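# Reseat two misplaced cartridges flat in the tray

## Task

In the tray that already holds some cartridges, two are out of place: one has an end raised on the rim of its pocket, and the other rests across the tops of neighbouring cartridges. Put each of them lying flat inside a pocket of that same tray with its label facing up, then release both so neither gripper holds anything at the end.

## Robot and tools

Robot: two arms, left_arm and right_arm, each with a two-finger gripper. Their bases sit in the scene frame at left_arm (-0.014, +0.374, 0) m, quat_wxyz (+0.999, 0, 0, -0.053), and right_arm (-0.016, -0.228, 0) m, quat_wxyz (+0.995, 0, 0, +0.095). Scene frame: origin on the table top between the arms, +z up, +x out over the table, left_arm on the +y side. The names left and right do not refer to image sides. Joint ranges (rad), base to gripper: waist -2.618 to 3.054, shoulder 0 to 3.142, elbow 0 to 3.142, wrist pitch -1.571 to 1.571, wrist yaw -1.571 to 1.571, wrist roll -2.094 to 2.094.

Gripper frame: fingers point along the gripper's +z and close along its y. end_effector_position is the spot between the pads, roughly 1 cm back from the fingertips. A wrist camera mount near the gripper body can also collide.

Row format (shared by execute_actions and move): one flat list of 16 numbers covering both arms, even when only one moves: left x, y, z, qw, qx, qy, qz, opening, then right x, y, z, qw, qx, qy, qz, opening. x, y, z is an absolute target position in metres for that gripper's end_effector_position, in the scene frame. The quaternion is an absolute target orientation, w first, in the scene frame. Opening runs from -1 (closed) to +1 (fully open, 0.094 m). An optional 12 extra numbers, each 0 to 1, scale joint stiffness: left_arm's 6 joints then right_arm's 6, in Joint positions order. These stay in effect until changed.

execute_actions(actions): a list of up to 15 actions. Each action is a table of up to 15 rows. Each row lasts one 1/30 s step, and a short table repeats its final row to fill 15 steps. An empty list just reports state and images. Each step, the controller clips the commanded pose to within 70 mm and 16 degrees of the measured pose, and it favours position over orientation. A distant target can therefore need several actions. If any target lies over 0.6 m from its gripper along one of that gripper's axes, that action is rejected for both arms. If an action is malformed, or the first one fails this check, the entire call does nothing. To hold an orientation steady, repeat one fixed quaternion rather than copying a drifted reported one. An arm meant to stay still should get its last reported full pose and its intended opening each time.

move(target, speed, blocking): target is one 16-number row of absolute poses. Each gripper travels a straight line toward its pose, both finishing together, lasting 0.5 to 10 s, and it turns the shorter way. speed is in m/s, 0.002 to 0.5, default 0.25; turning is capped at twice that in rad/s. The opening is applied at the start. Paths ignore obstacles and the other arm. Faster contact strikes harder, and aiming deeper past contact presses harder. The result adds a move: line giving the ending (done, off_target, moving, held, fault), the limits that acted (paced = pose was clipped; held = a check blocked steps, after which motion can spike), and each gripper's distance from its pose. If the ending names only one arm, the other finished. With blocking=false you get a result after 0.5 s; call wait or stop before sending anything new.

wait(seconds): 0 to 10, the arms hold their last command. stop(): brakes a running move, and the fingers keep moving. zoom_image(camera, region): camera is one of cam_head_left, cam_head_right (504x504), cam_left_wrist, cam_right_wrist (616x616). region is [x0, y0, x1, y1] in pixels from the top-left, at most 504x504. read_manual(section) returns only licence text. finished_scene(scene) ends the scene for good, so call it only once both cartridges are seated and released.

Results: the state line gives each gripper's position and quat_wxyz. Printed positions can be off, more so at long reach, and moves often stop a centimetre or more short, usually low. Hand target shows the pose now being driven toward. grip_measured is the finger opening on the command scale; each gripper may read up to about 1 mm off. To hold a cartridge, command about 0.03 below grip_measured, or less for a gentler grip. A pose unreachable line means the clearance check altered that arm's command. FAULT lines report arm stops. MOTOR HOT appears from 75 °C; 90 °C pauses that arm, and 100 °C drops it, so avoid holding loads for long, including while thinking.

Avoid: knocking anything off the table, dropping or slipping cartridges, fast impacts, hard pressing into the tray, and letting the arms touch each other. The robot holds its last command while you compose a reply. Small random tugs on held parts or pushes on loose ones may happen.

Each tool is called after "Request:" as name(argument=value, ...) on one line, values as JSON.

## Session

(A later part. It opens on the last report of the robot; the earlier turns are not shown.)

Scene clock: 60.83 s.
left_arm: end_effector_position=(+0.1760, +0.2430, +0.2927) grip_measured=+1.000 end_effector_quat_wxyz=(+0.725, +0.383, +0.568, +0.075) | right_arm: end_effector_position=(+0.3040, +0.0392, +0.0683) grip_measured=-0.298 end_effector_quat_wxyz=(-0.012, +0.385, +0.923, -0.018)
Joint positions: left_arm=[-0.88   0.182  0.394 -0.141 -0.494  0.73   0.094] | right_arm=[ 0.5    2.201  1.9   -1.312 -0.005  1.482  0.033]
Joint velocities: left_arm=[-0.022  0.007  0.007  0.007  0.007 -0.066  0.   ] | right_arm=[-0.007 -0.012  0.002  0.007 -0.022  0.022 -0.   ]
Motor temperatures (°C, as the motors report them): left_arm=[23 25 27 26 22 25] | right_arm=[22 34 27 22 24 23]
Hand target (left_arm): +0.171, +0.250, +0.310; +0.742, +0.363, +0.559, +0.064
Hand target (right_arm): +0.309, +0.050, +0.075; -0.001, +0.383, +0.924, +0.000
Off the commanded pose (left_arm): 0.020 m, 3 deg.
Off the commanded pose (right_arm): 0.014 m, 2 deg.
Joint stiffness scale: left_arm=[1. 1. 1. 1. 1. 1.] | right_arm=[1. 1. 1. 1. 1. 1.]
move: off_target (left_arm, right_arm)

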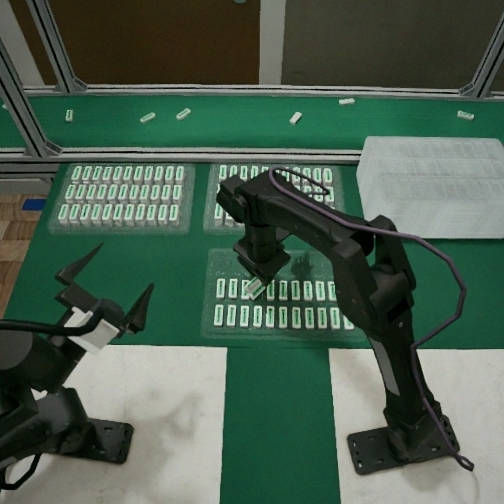

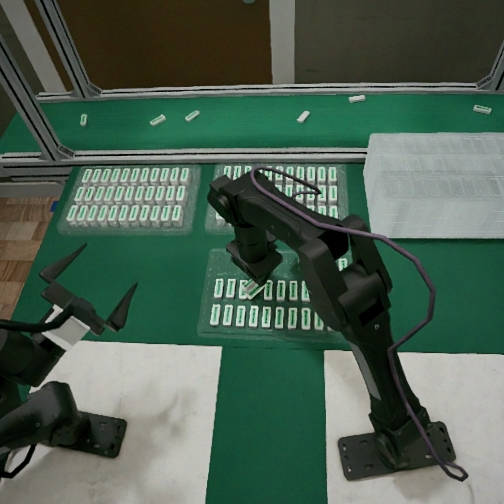

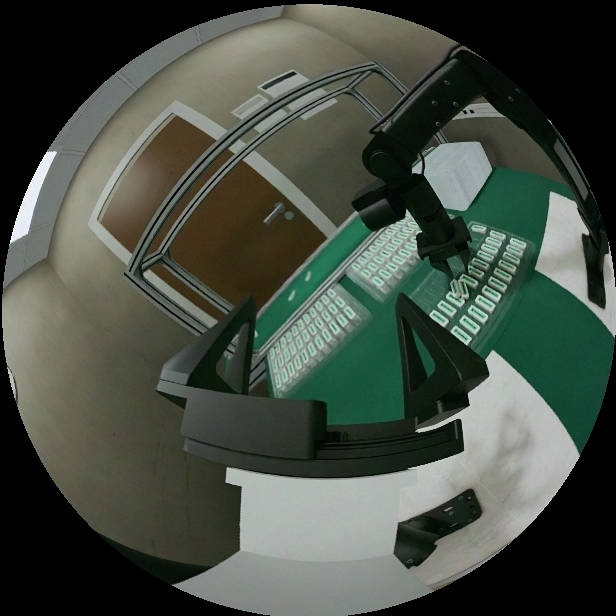

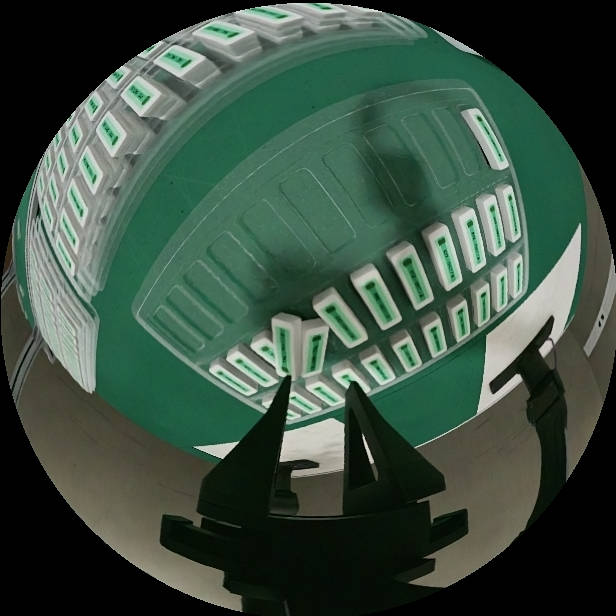

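Request:
move(target=[0.17,0.25,0.31,0.742,0.363,0.559,0.064,1, 0.322,0.062,0.05,0,0.383,0.924,0,-0.35], speed=0.05)

Request:
zoom_image(camera="cam_right_wrist", region=[150, 150, 480, 450])

Scene clock: 68.07 s.
left_arm: end_effector_position=(+0.1760, +0.2430, +0.2927) grip_measured=+1.000 end_effector_quat_wxyz=(+0.725, +0.383, +0.568, +0.075) | right_arm: end_effector_position=(+0.3165, +0.0495, +0.0426) grip_measured=-0.348 end_effector_quat_wxyz=(-0.013, +0.388, +0.921, -0.019)
Joint positions: left_arm=[-0.88   0.182  0.394 -0.141 -0.494  0.73   0.094] | right_arm=[ 0.5    2.288  1.942 -1.27  -0.005  1.487  0.031]
Joint velocities: left_arm=[ 0.007 -0.017 -0.017 -0.037  0.037 -0.037  0.   ] | right_arm=[-0.007 -0.007  0.007  0.037 -0.022 -0.007 -0.001]
Motor temperatures (°C, as the motors report them): left_arm=[23 25 27 26 22 25] | right_arm=[22 34 27 22 24 23]
Hand target (left_arm): +0.171, +0.250, +0.310; +0.742, +0.363, +0.559, +0.064
Hand target (right_arm): +0.321, +0.062, +0.050; -0.000, +0.383, +0.924, +0.001
Off the commanded pose (left_arm): 0.020 m, 3 deg.
Off the commanded pose (right_arm): 0.016 m, 3 deg.
Joint stiffness scale: left_arm=[1. 1. 1. 1. 1. 1.] | right_arm=[1. 1. 1. 1. 1. 1.]
move: off_target (left_arm, right_arm)

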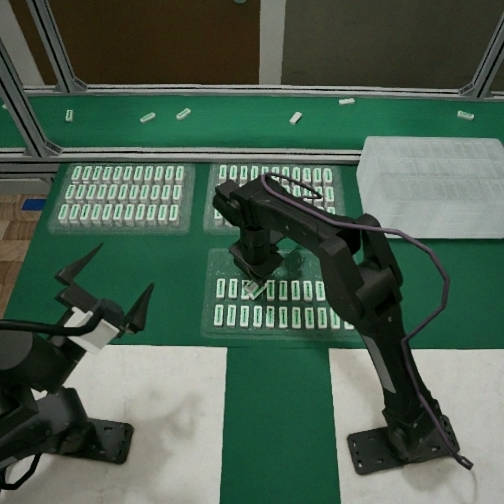

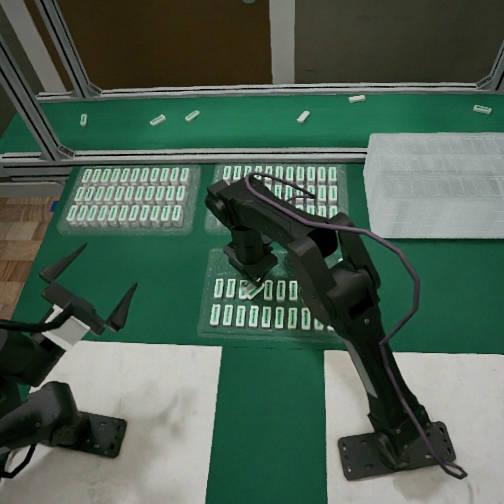

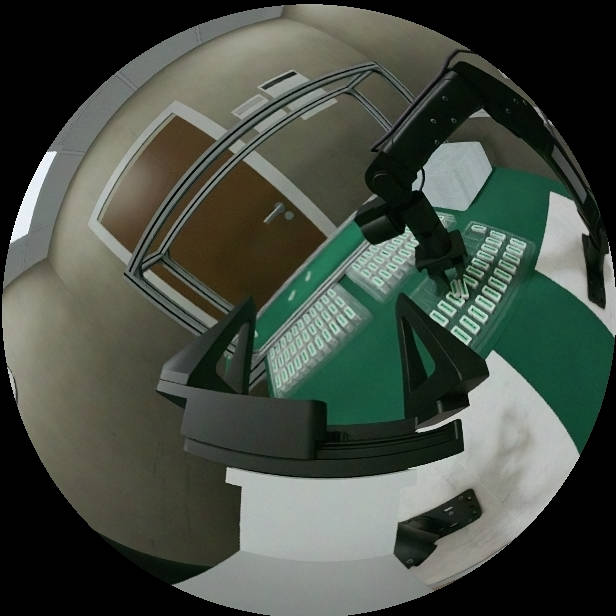

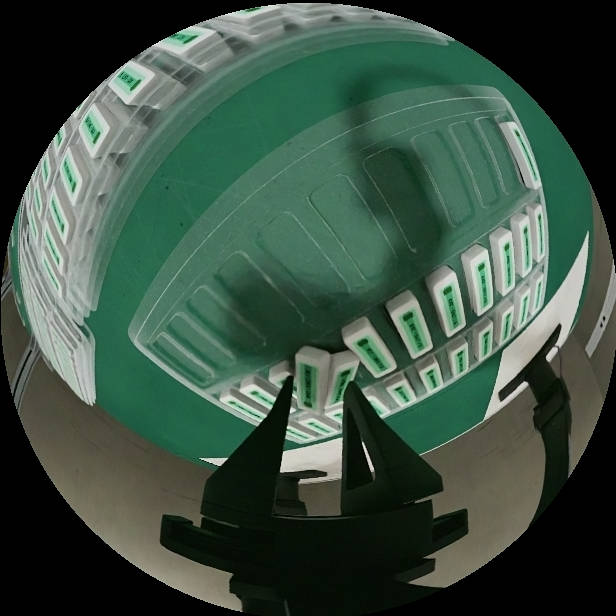

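Region (150, 150, 480, 450) of cam_right_wrist's 616x616 image, scaled by 1.527, with more detail than that image has; it fills the top 458 rows of this view, and the rest is white.

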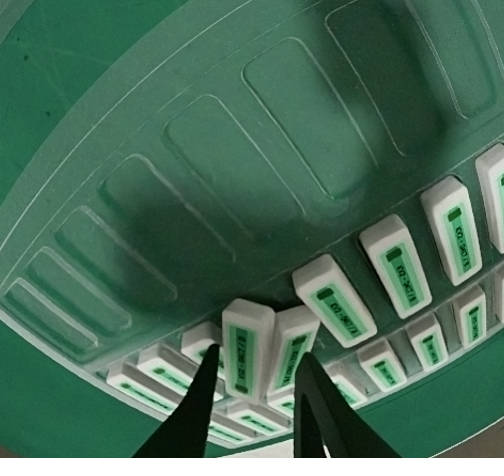

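Request:
move(target=[0.17,0.25,0.31,0.742,0.363,0.559,0.064,1, 0.326,0.066,0.046,0,0.383,0.924,0,-0.5], speed=0.03)

Request:
zoom_image(camera="cam_right_wrist", region=[150, 150, 480, 450])

Scene clock: 74.57 s.
left_arm: end_effector_position=(+0.1760, +0.2430, +0.2927) grip_measured=+1.000 end_effector_quat_wxyz=(+0.725, +0.383, +0.568, +0.075) | right_arm: end_effector_position=(+0.3216, +0.0537, +0.0397) grip_measured=-0.498 end_effector_quat_wxyz=(-0.011, +0.388, +0.921, -0.016)
Joint positions: left_arm=[-0.88   0.182  0.394 -0.141 -0.494  0.73   0.094] | right_arm=[ 0.5    2.313  1.972 -1.269 -0.005  1.488  0.024]
Joint velocities: left_arm=[ 0.007  0.002  0.022 -0.066  0.022 -0.037  0.   ] | right_arm=[-0.022 -0.002  0.017 -0.139  0.007  0.037  0.001]
Motor temperatures (°C, as the motors report them): left_arm=[23 25 28 27 22 25] | right_arm=[22 35 27 22 24 23]
Hand target (left_arm): +0.171, +0.250, +0.310; +0.742, +0.363, +0.559, +0.064
Hand target (right_arm): +0.325, +0.066, +0.046; -0.000, +0.383, +0.924, +0.001
Off the commanded pose (left_arm): 0.020 m, 3 deg.
Off the commanded pose (right_arm): 0.015 m, 2 deg.
Joint stiffness scale: left_arm=[1. 1. 1. 1. 1. 1.] | right_arm=[1. 1. 1. 1. 1. 1.]
move: off_target (left_arm, right_arm)

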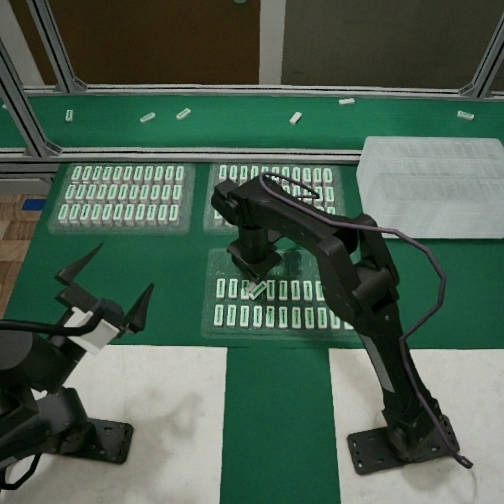

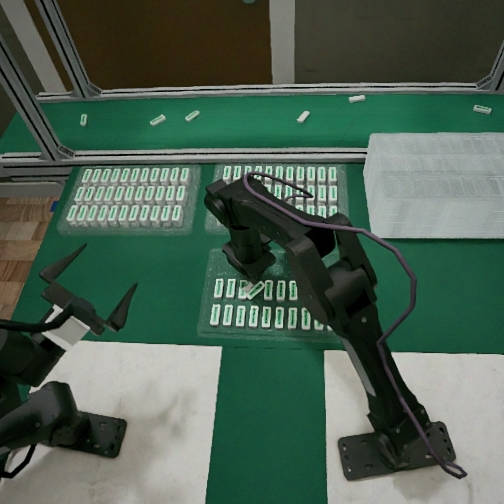

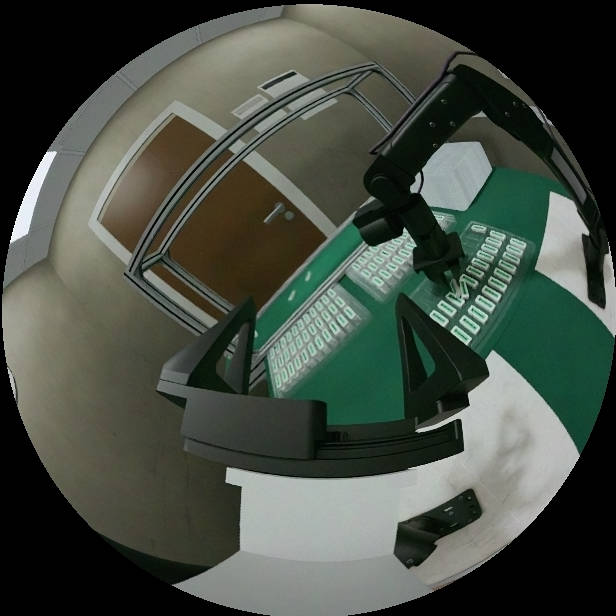

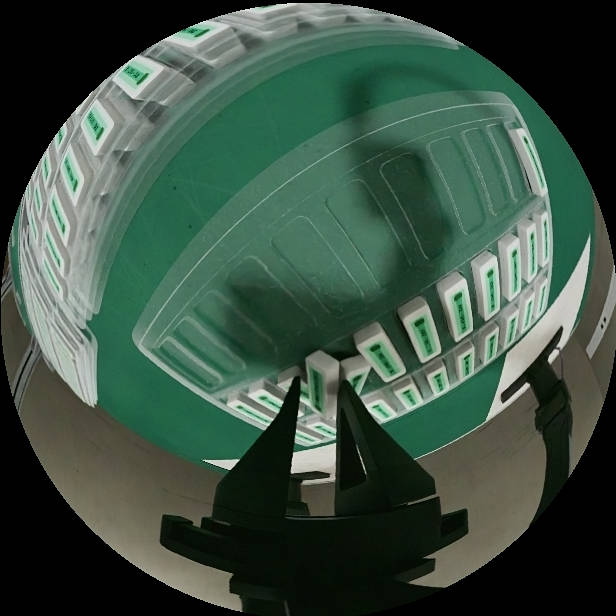

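Region (150, 150, 480, 450) of cam_right_wrist's 616x616 image, scaled by 1.527, with more detail than that image has; it fills the top 458 rows of this view, and the rest is white.

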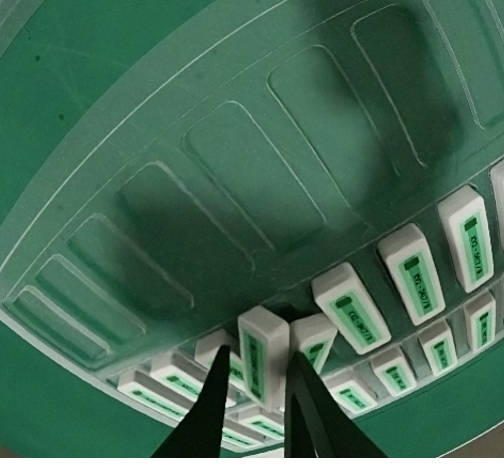

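Request:
move(target=[0.17,0.25,0.31,0.742,0.363,0.559,0.064,1, 0.322,0.062,0.075,0,0.383,0.924,0,-0.2], speed=0.04)

Request:
zoom_image(camera="cam_right_wrist", region=[150, 150, 480, 450])

Scene clock: 85.30 s.
left_arm: end_effector_position=(+0.1760, +0.2430, +0.2927) grip_measured=+1.000 end_effector_quat_wxyz=(+0.725, +0.383, +0.568, +0.075) | right_arm: end_effector_position=(+0.3224, +0.0544, +0.0535) grip_measured=-0.202 end_effector_quat_wxyz=(-0.011, +0.388, +0.921, -0.016)
Joint positions: left_arm=[-0.88   0.182  0.394 -0.141 -0.494  0.73   0.094] | right_arm=[ 0.5    2.313  2.027 -1.324 -0.005  1.488  0.037]
Joint velocities: left_arm=[ 0.007 -0.007 -0.002 -0.022 -0.037 -0.022  0.   ] | right_arm=[-0.012 -0.027  0.007  0.037 -0.037 -0.022 -0.   ]
Motor temperatures (°C, as the motors report them): left_arm=[23 25 28 27 22 25] | right_arm=[22 35 27 22 24 23]
Hand target (left_arm): +0.171, +0.250, +0.310; +0.742, +0.363, +0.559, +0.064
Hand target (right_arm): +0.321, +0.061, +0.075; -0.000, +0.383, +0.924, +0.001
Off the commanded pose (left_arm): 0.020 m, 3 deg.
Off the commanded pose (right_arm): 0.023 m, 2 deg.
Joint stiffness scale: left_arm=[1. 1. 1. 1. 1. 1.] | right_arm=[1. 1. 1. 1. 1. 1.]
move: off_target (left_arm, right_arm)

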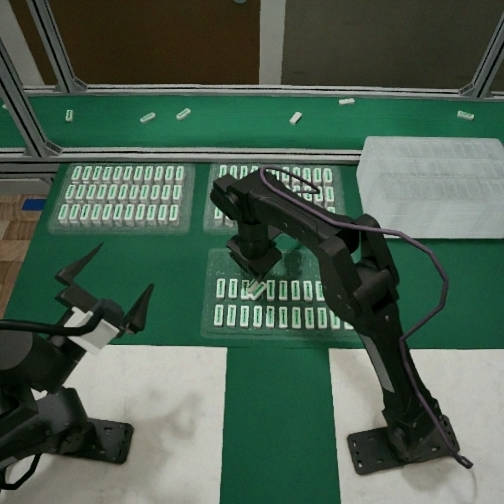

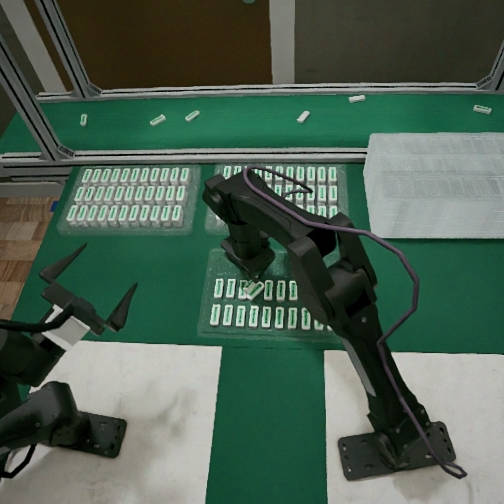

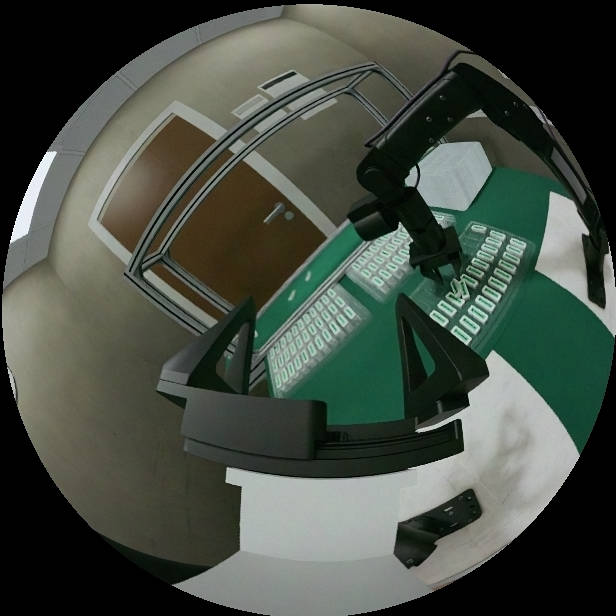

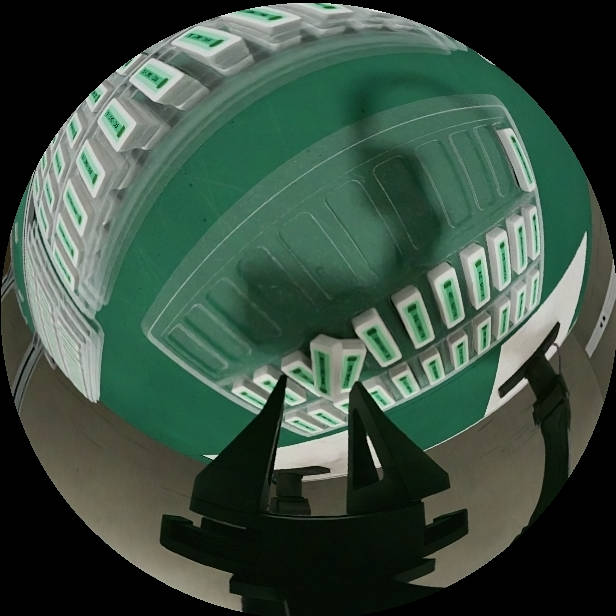

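Region (150, 150, 480, 450) of cam_right_wrist's 616x616 image, scaled by 1.527, with more detail than that image has; it fills the top 458 rows of this view, and the rest is white.

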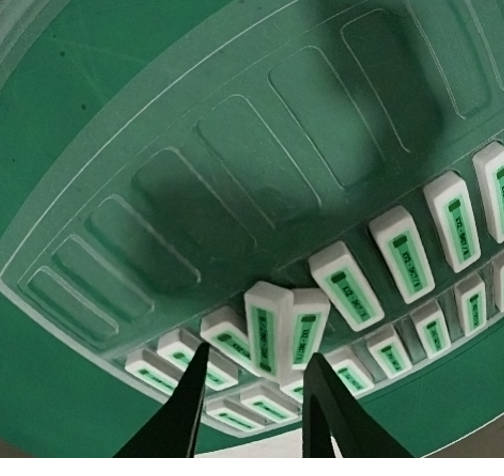

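Request:
move(target=[0.17,0.25,0.31,0.742,0.363,0.559,0.064,1, 0.325,0.058,0.08,0,0.383,-0.924,0,0.3], speed=0.15)

Request:
zoom_image(camera="cam_right_wrist", region=[150, 150, 480, 450])

Scene clock: 99.60 s.
left_arm: end_effector_position=(+0.1760, +0.2430, +0.2927) grip_measured=+1.000 end_effector_quat_wxyz=(+0.725, +0.383, +0.568, +0.075) | right_arm: end_effector_position=(+0.3210, +0.0528, +0.0584) grip_measured=+0.298 end_effector_quat_wxyz=(-0.023, -0.377, +0.926, -0.006)
Joint positions: left_arm=[-0.88   0.182  0.394 -0.141 -0.494  0.73   0.094] | right_arm=[ 0.5    2.313  2.046 -1.352 -0.003 -0.083  0.061]
Joint velocities: left_arm=[ 0.007 -0.002 -0.022  0.007 -0.037  0.007  0.   ] | right_arm=[ 0.007  0.007  0.007  0.007 -0.007 -0.037 -0.001]
Motor temperatures (°C, as the motors report them): left_arm=[23 25 28 27 22 25] | right_arm=[22 37 27 22 24 23]
Hand target (left_arm): +0.171, +0.250, +0.310; +0.742, +0.363, +0.559, +0.064
Hand target (right_arm): +0.324, +0.057, +0.080; -0.000, -0.383, +0.924, +0.000
Off the commanded pose (left_arm): 0.020 m, 3 deg.
Off the commanded pose (right_arm): 0.023 m, 3 deg.
Joint stiffness scale: left_arm=[1. 1. 1. 1. 1. 1.] | right_arm=[1. 1. 1. 1. 1. 1.]
move: off_target (left_arm, right_arm)

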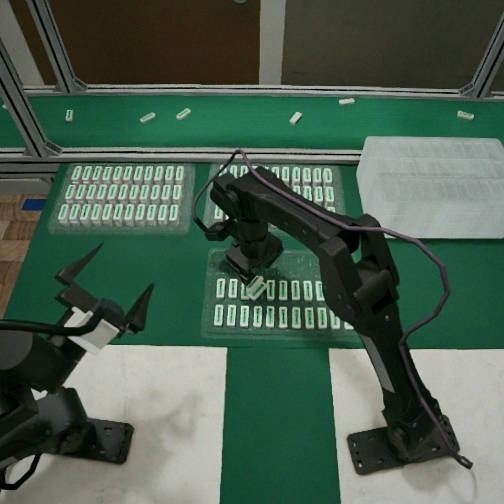

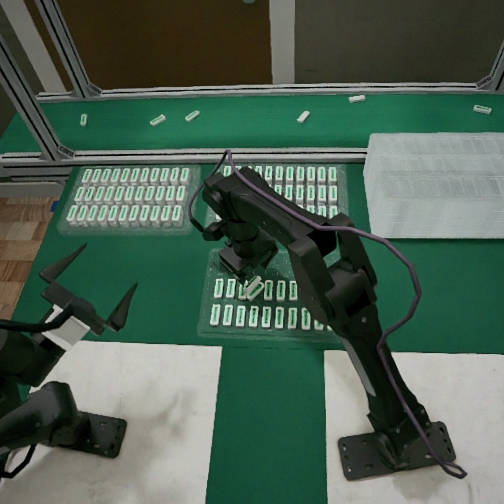

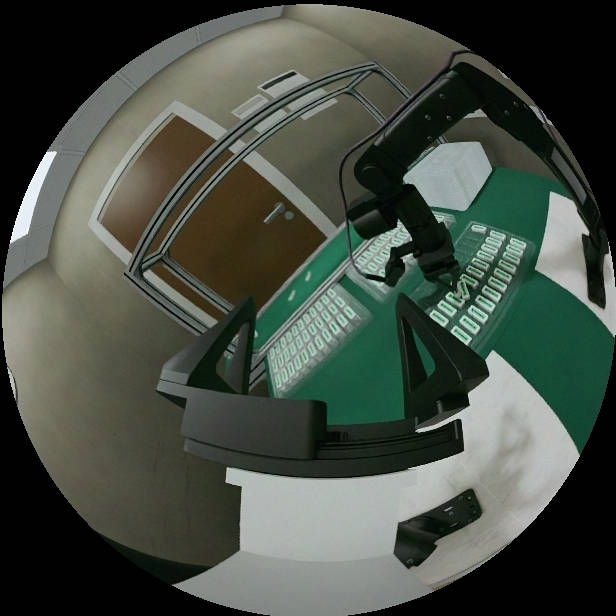

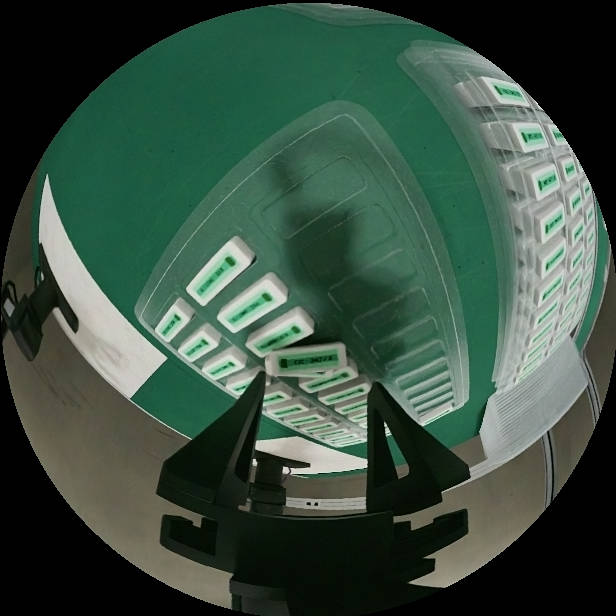

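Region (150, 150, 480, 450) of cam_right_wrist's 616x616 image, scaled by 1.527, with more detail than that image has; it fills the top 458 rows of this view, and the rest is white.

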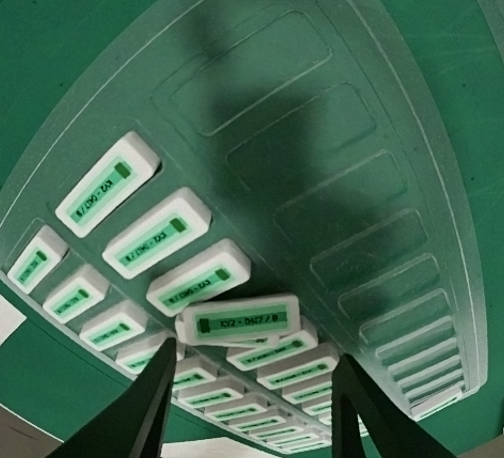

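Request:
move(target=[0.17,0.25,0.31,0.742,0.363,0.559,0.064,1, 0.318,0.066,0.042,0,0.383,-0.924,0,0.5], speed=0.04)

Request:
zoom_image(camera="cam_right_wrist", region=[150, 150, 480, 450])

Scene clock: 106.97 s.
left_arm: end_effector_position=(+0.1760, +0.2430, +0.2927) grip_measured=+1.000 end_effector_quat_wxyz=(+0.725, +0.383, +0.568, +0.075) | right_arm: end_effector_position=(+0.3184, +0.0604, +0.0361) grip_measured=+0.498 end_effector_quat_wxyz=(-0.015, -0.380, +0.925, -0.003)
Joint positions: left_arm=[-0.88   0.182  0.394 -0.141 -0.494  0.73   0.094] | right_arm=[ 0.517  2.313  1.958 -1.246 -0.003 -0.072  0.07 ]
Joint velocities: left_arm=[-0.012 -0.017 -0.002 -0.007 -0.007  0.066  0.   ] | right_arm=[-0.002 -0.017 -0.002  0.066  0.007 -0.007  0.   ]
Motor temperatures (°C, as the motors report them): left_arm=[23 25 28 28 22 25] | right_arm=[22 37 27 22 24 23]
Hand target (left_arm): +0.171, +0.250, +0.310; +0.742, +0.363, +0.559, +0.064
Hand target (right_arm): +0.318, +0.066, +0.042; -0.000, -0.383, +0.924, +0.001
Off the commanded pose (left_arm): 0.020 m, 3 deg.
Off the commanded pose (right_arm): 0.008 m, 2 deg.
Joint stiffness scale: left_arm=[1. 1. 1. 1. 1. 1.] | right_arm=[1. 1. 1. 1. 1. 1.]
move: off_target (left_arm)

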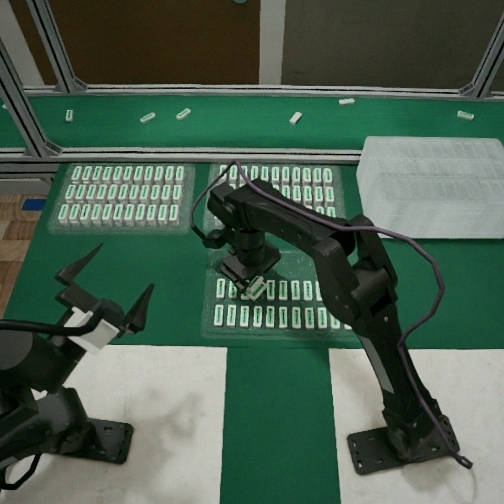

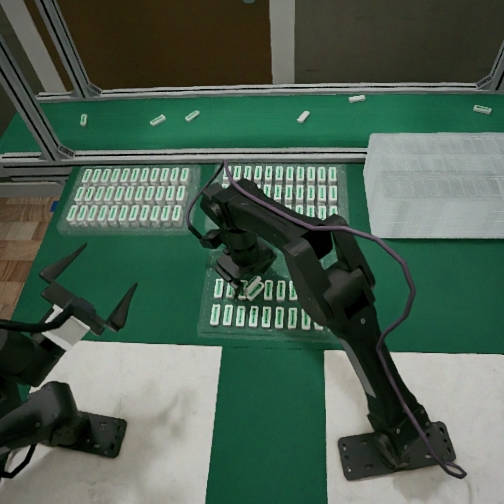

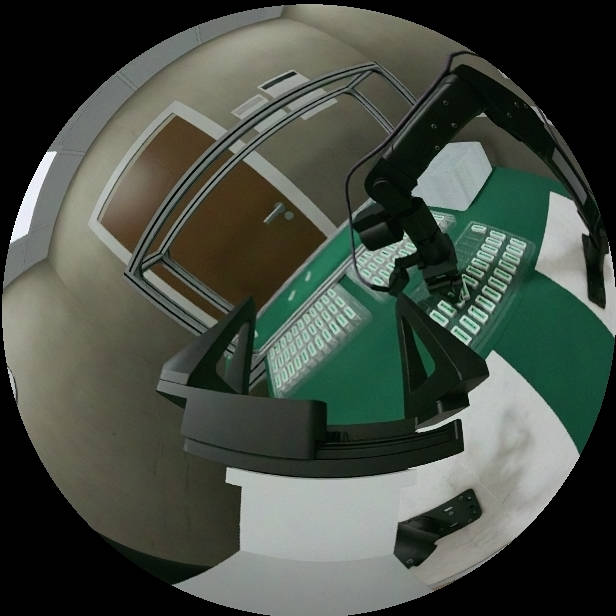

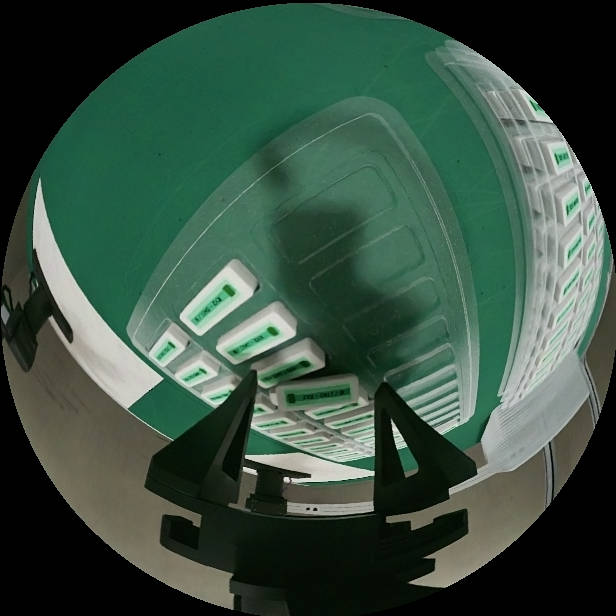

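Region (150, 150, 480, 450) of cam_right_wrist's 616x616 image, scaled by 1.527, with more detail than that image has; it fills the top 458 rows of this view, and the rest is white.

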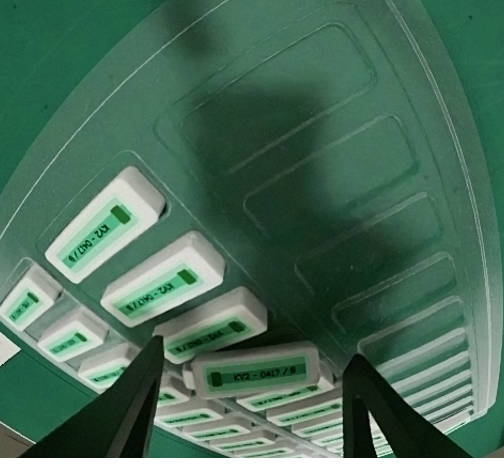

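Request:
move(target=[0.17,0.25,0.31,0.742,0.363,0.559,0.064,1, 0.318,0.066,0.042,0,0.383,-0.924,0,-0.3])

Request:
move(target=[0.17,0.25,0.31,0.742,0.363,0.559,0.064,1, 0.318,0.066,0.09,0,0.383,-0.924,0,-0.3], speed=0.06)

Scene clock: 111.73 s.
left_arm: end_effector_position=(+0.1760, +0.2430, +0.2927) grip_measured=+1.000 end_effector_quat_wxyz=(+0.725, +0.383, +0.568, +0.075) | right_arm: end_effector_position=(+0.3187, +0.0607, +0.0361) grip_measured=-0.043 end_effector_quat_wxyz=(-0.014, -0.380, +0.925, -0.003)
Joint positions: left_arm=[-0.88   0.182  0.394 -0.141 -0.494  0.73   0.094] | right_arm=[ 0.517  2.313  1.958 -1.244 -0.003 -0.072  0.045]
Joint velocities: left_arm=[ 0.002  0.017 -0.012  0.037  0.007 -0.022  0.   ] | right_arm=[-0.017 -0.007 -0.002  0.007 -0.007  0.022 -0.001]
Motor temperatures (°C, as the motors report them): left_arm=[23 25 28 28 22 25] | right_arm=[22 38 27 22 24 23]
Hand target (left_arm): +0.171, +0.250, +0.310; +0.742, +0.363, +0.559, +0.064
Hand target (right_arm): +0.318, +0.066, +0.042; -0.000, -0.383, +0.924, +0.000
Off the commanded pose (left_arm): 0.020 m, 3 deg.
Off the commanded pose (right_arm): 0.008 m, 2 deg.
Joint stiffness scale: left_arm=[1. 1. 1. 1. 1. 1.] | right_arm=[1. 1. 1. 1. 1. 1.]
move: off_target (left_arm)

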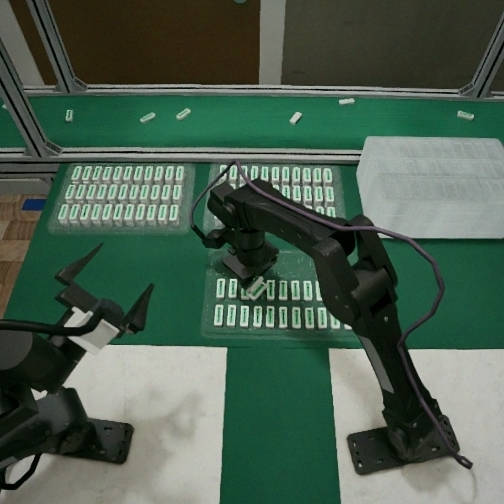

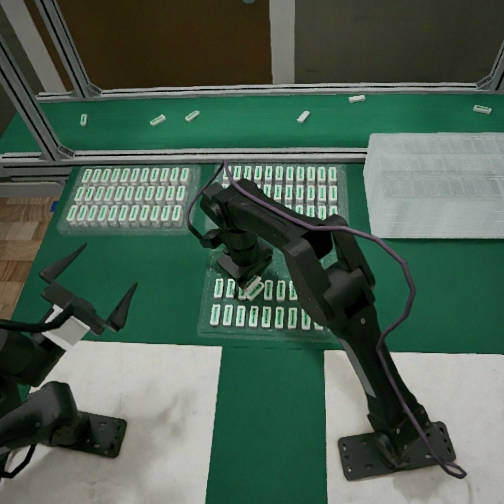

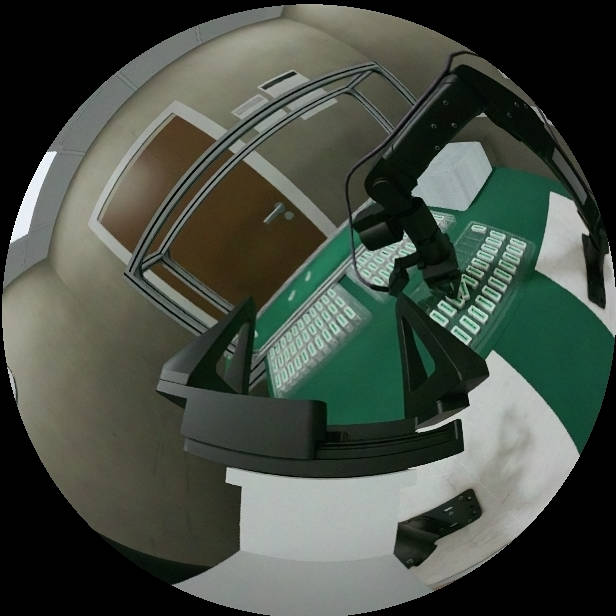

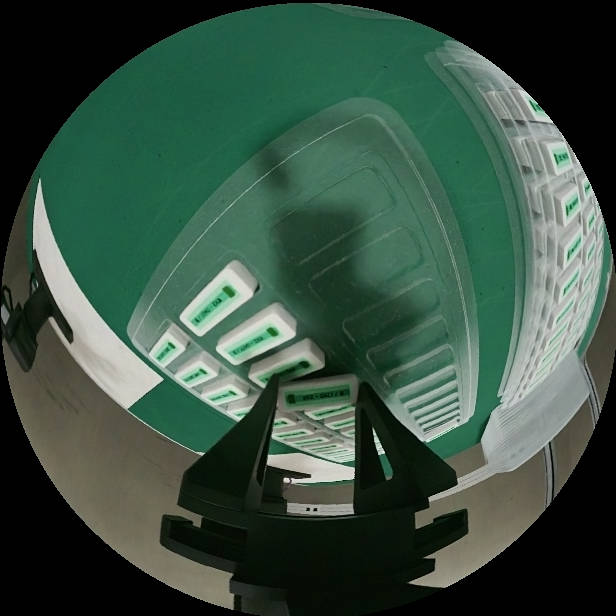

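Scene clock: 113.13 s.
left_arm: end_effector_position=(+0.1760, +0.2430, +0.2927) grip_measured=+1.000 end_effector_quat_wxyz=(+0.725, +0.383, +0.568, +0.075) | right_arm: end_effector_position=(+0.3165, +0.0588, +0.0684) grip_measured=-0.043 end_effector_quat_wxyz=(-0.022, -0.380, +0.925, -0.006)
Joint positions: left_arm=[-0.88   0.182  0.394 -0.141 -0.494  0.73   0.094] | right_arm=[ 0.517  2.313  2.086 -1.39  -0.003 -0.072  0.045]
Joint velocities: left_arm=[-0.012 -0.002 -0.012 -0.066  0.037 -0.037  0.   ] | right_arm=[-0.002 -0.002 -0.002 -0.081  0.066 -0.022 -0.   ]
Motor temperatures (°C, as the motors report them): left_arm=[23 25 28 28 22 25] | right_arm=[22 38 27 22 24 23]
Hand target (left_arm): +0.171, +0.250, +0.310; +0.742, +0.363, +0.559, +0.064
Hand target (right_arm): +0.317, +0.065, +0.090; +0.000, -0.383, +0.924, +0.001
Off the commanded pose (left_arm): 0.020 m, 3 deg.
Off the commanded pose (right_arm): 0.023 m, 3 deg.
Joint stiffness scale: left_arm=[1. 1. 1. 1. 1. 1.] | right_arm=[1. 1. 1. 1. 1. 1.]
move: off_target (left_arm, right_arm)

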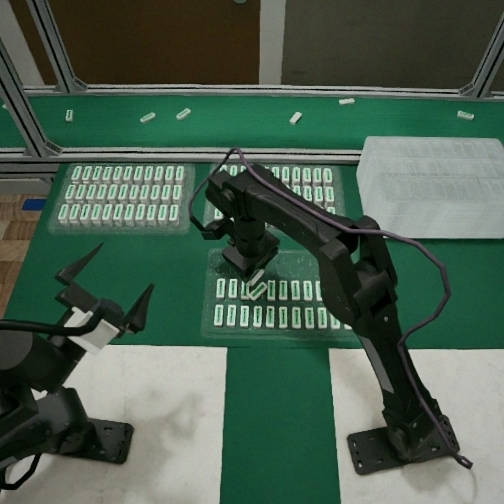

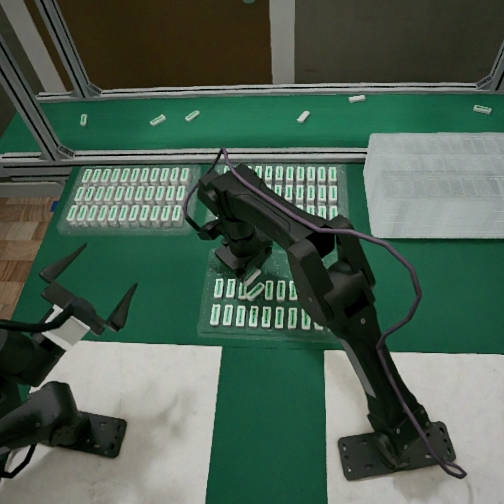

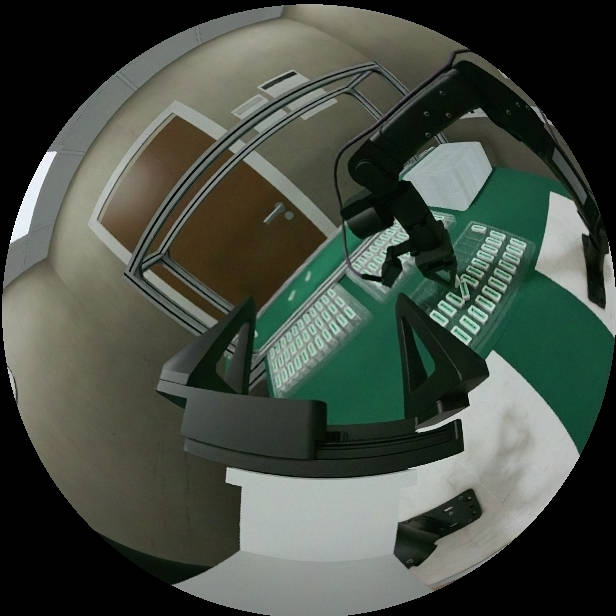

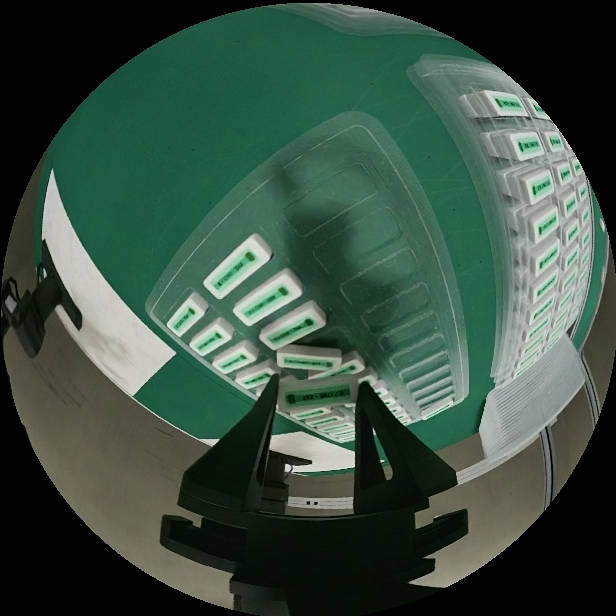

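Request:
move(target=[0.17,0.25,0.31,0.742,0.363,0.559,0.064,1, 0.378,0.005,0.06,0,0.707,-0.707,0,-0.3], speed=0.1)

Request:
zoom_image(camera="cam_right_wrist", region=[150, 150, 480, 450])

Request:
zoom_image(camera="cam_head_left", region=[190, 230, 370, 350])

Scene clock: 125.13 s.
left_arm: end_effector_position=(+0.1760, +0.2430, +0.2927) grip_measured=+1.000 end_effector_quat_wxyz=(+0.725, +0.383, +0.568, +0.075) | right_arm: end_effector_position=(+0.3646, +0.0027, +0.0502) grip_measured=-0.043 end_effector_quat_wxyz=(-0.027, -0.708, +0.706, +0.005)
Joint positions: left_arm=[-0.88   0.182  0.394 -0.141 -0.494  0.73   0.094] | right_arm=[ 0.352  2.355  2.086 -1.356  0.003 -1.03   0.045]
Joint velocities: left_arm=[ 0.007  0.017 -0.002  0.022  0.007 -0.007  0.   ] | right_arm=[-0.022 -0.007 -0.002  0.007  0.022 -0.051  0.001]
Motor temperatures (°C, as the motors report them): left_arm=[23 25 28 28 22 25] | right_arm=[22 38 27 22 24 23]
Hand target (left_arm): +0.171, +0.250, +0.310; +0.742, +0.363, +0.559, +0.064
Hand target (right_arm): +0.378, +0.005, +0.060; +0.001, +0.707, -0.707, +0.001
Off the commanded pose (left_arm): 0.020 m, 3 deg.
Off the commanded pose (right_arm): 0.017 m, 3 deg.
Joint stiffness scale: left_arm=[1. 1. 1. 1. 1. 1.] | right_arm=[1. 1. 1. 1. 1. 1.]
move: off_target (left_arm, right_arm)

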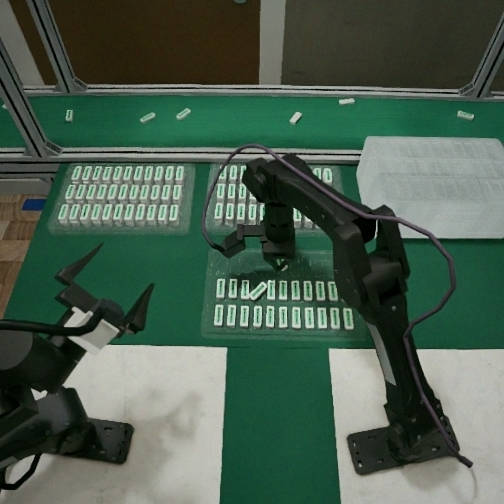

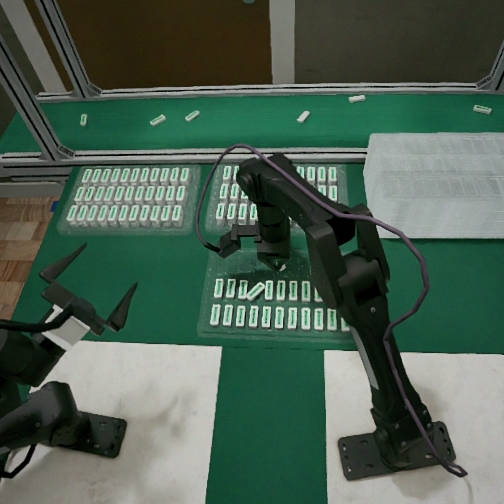

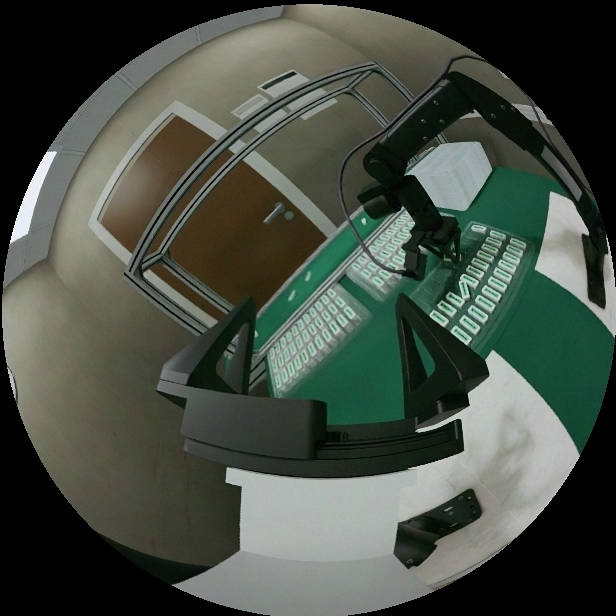

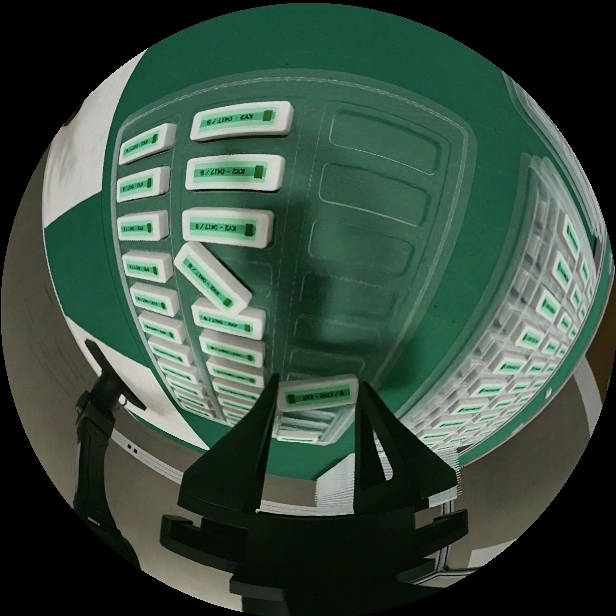

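Region (150, 150, 480, 450) of cam_right_wrist's 616x616 image, scaled by 1.527, with more detail than that image has; it fills the top 458 rows of this view, and the rest is white.

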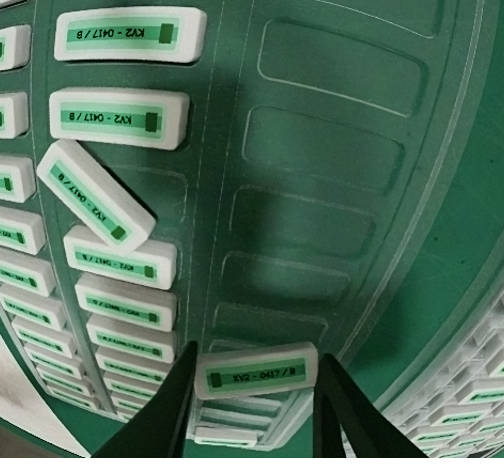

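Region (190, 230, 370, 350) of cam_head_left's 504x504 image, scaled by 2.800, with more detail than that image has.

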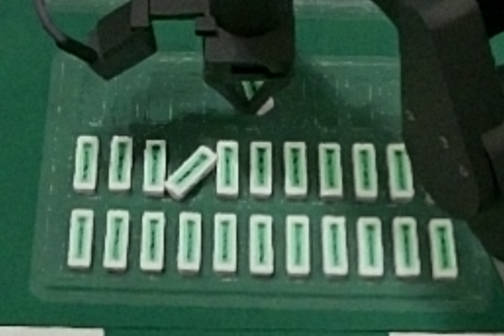

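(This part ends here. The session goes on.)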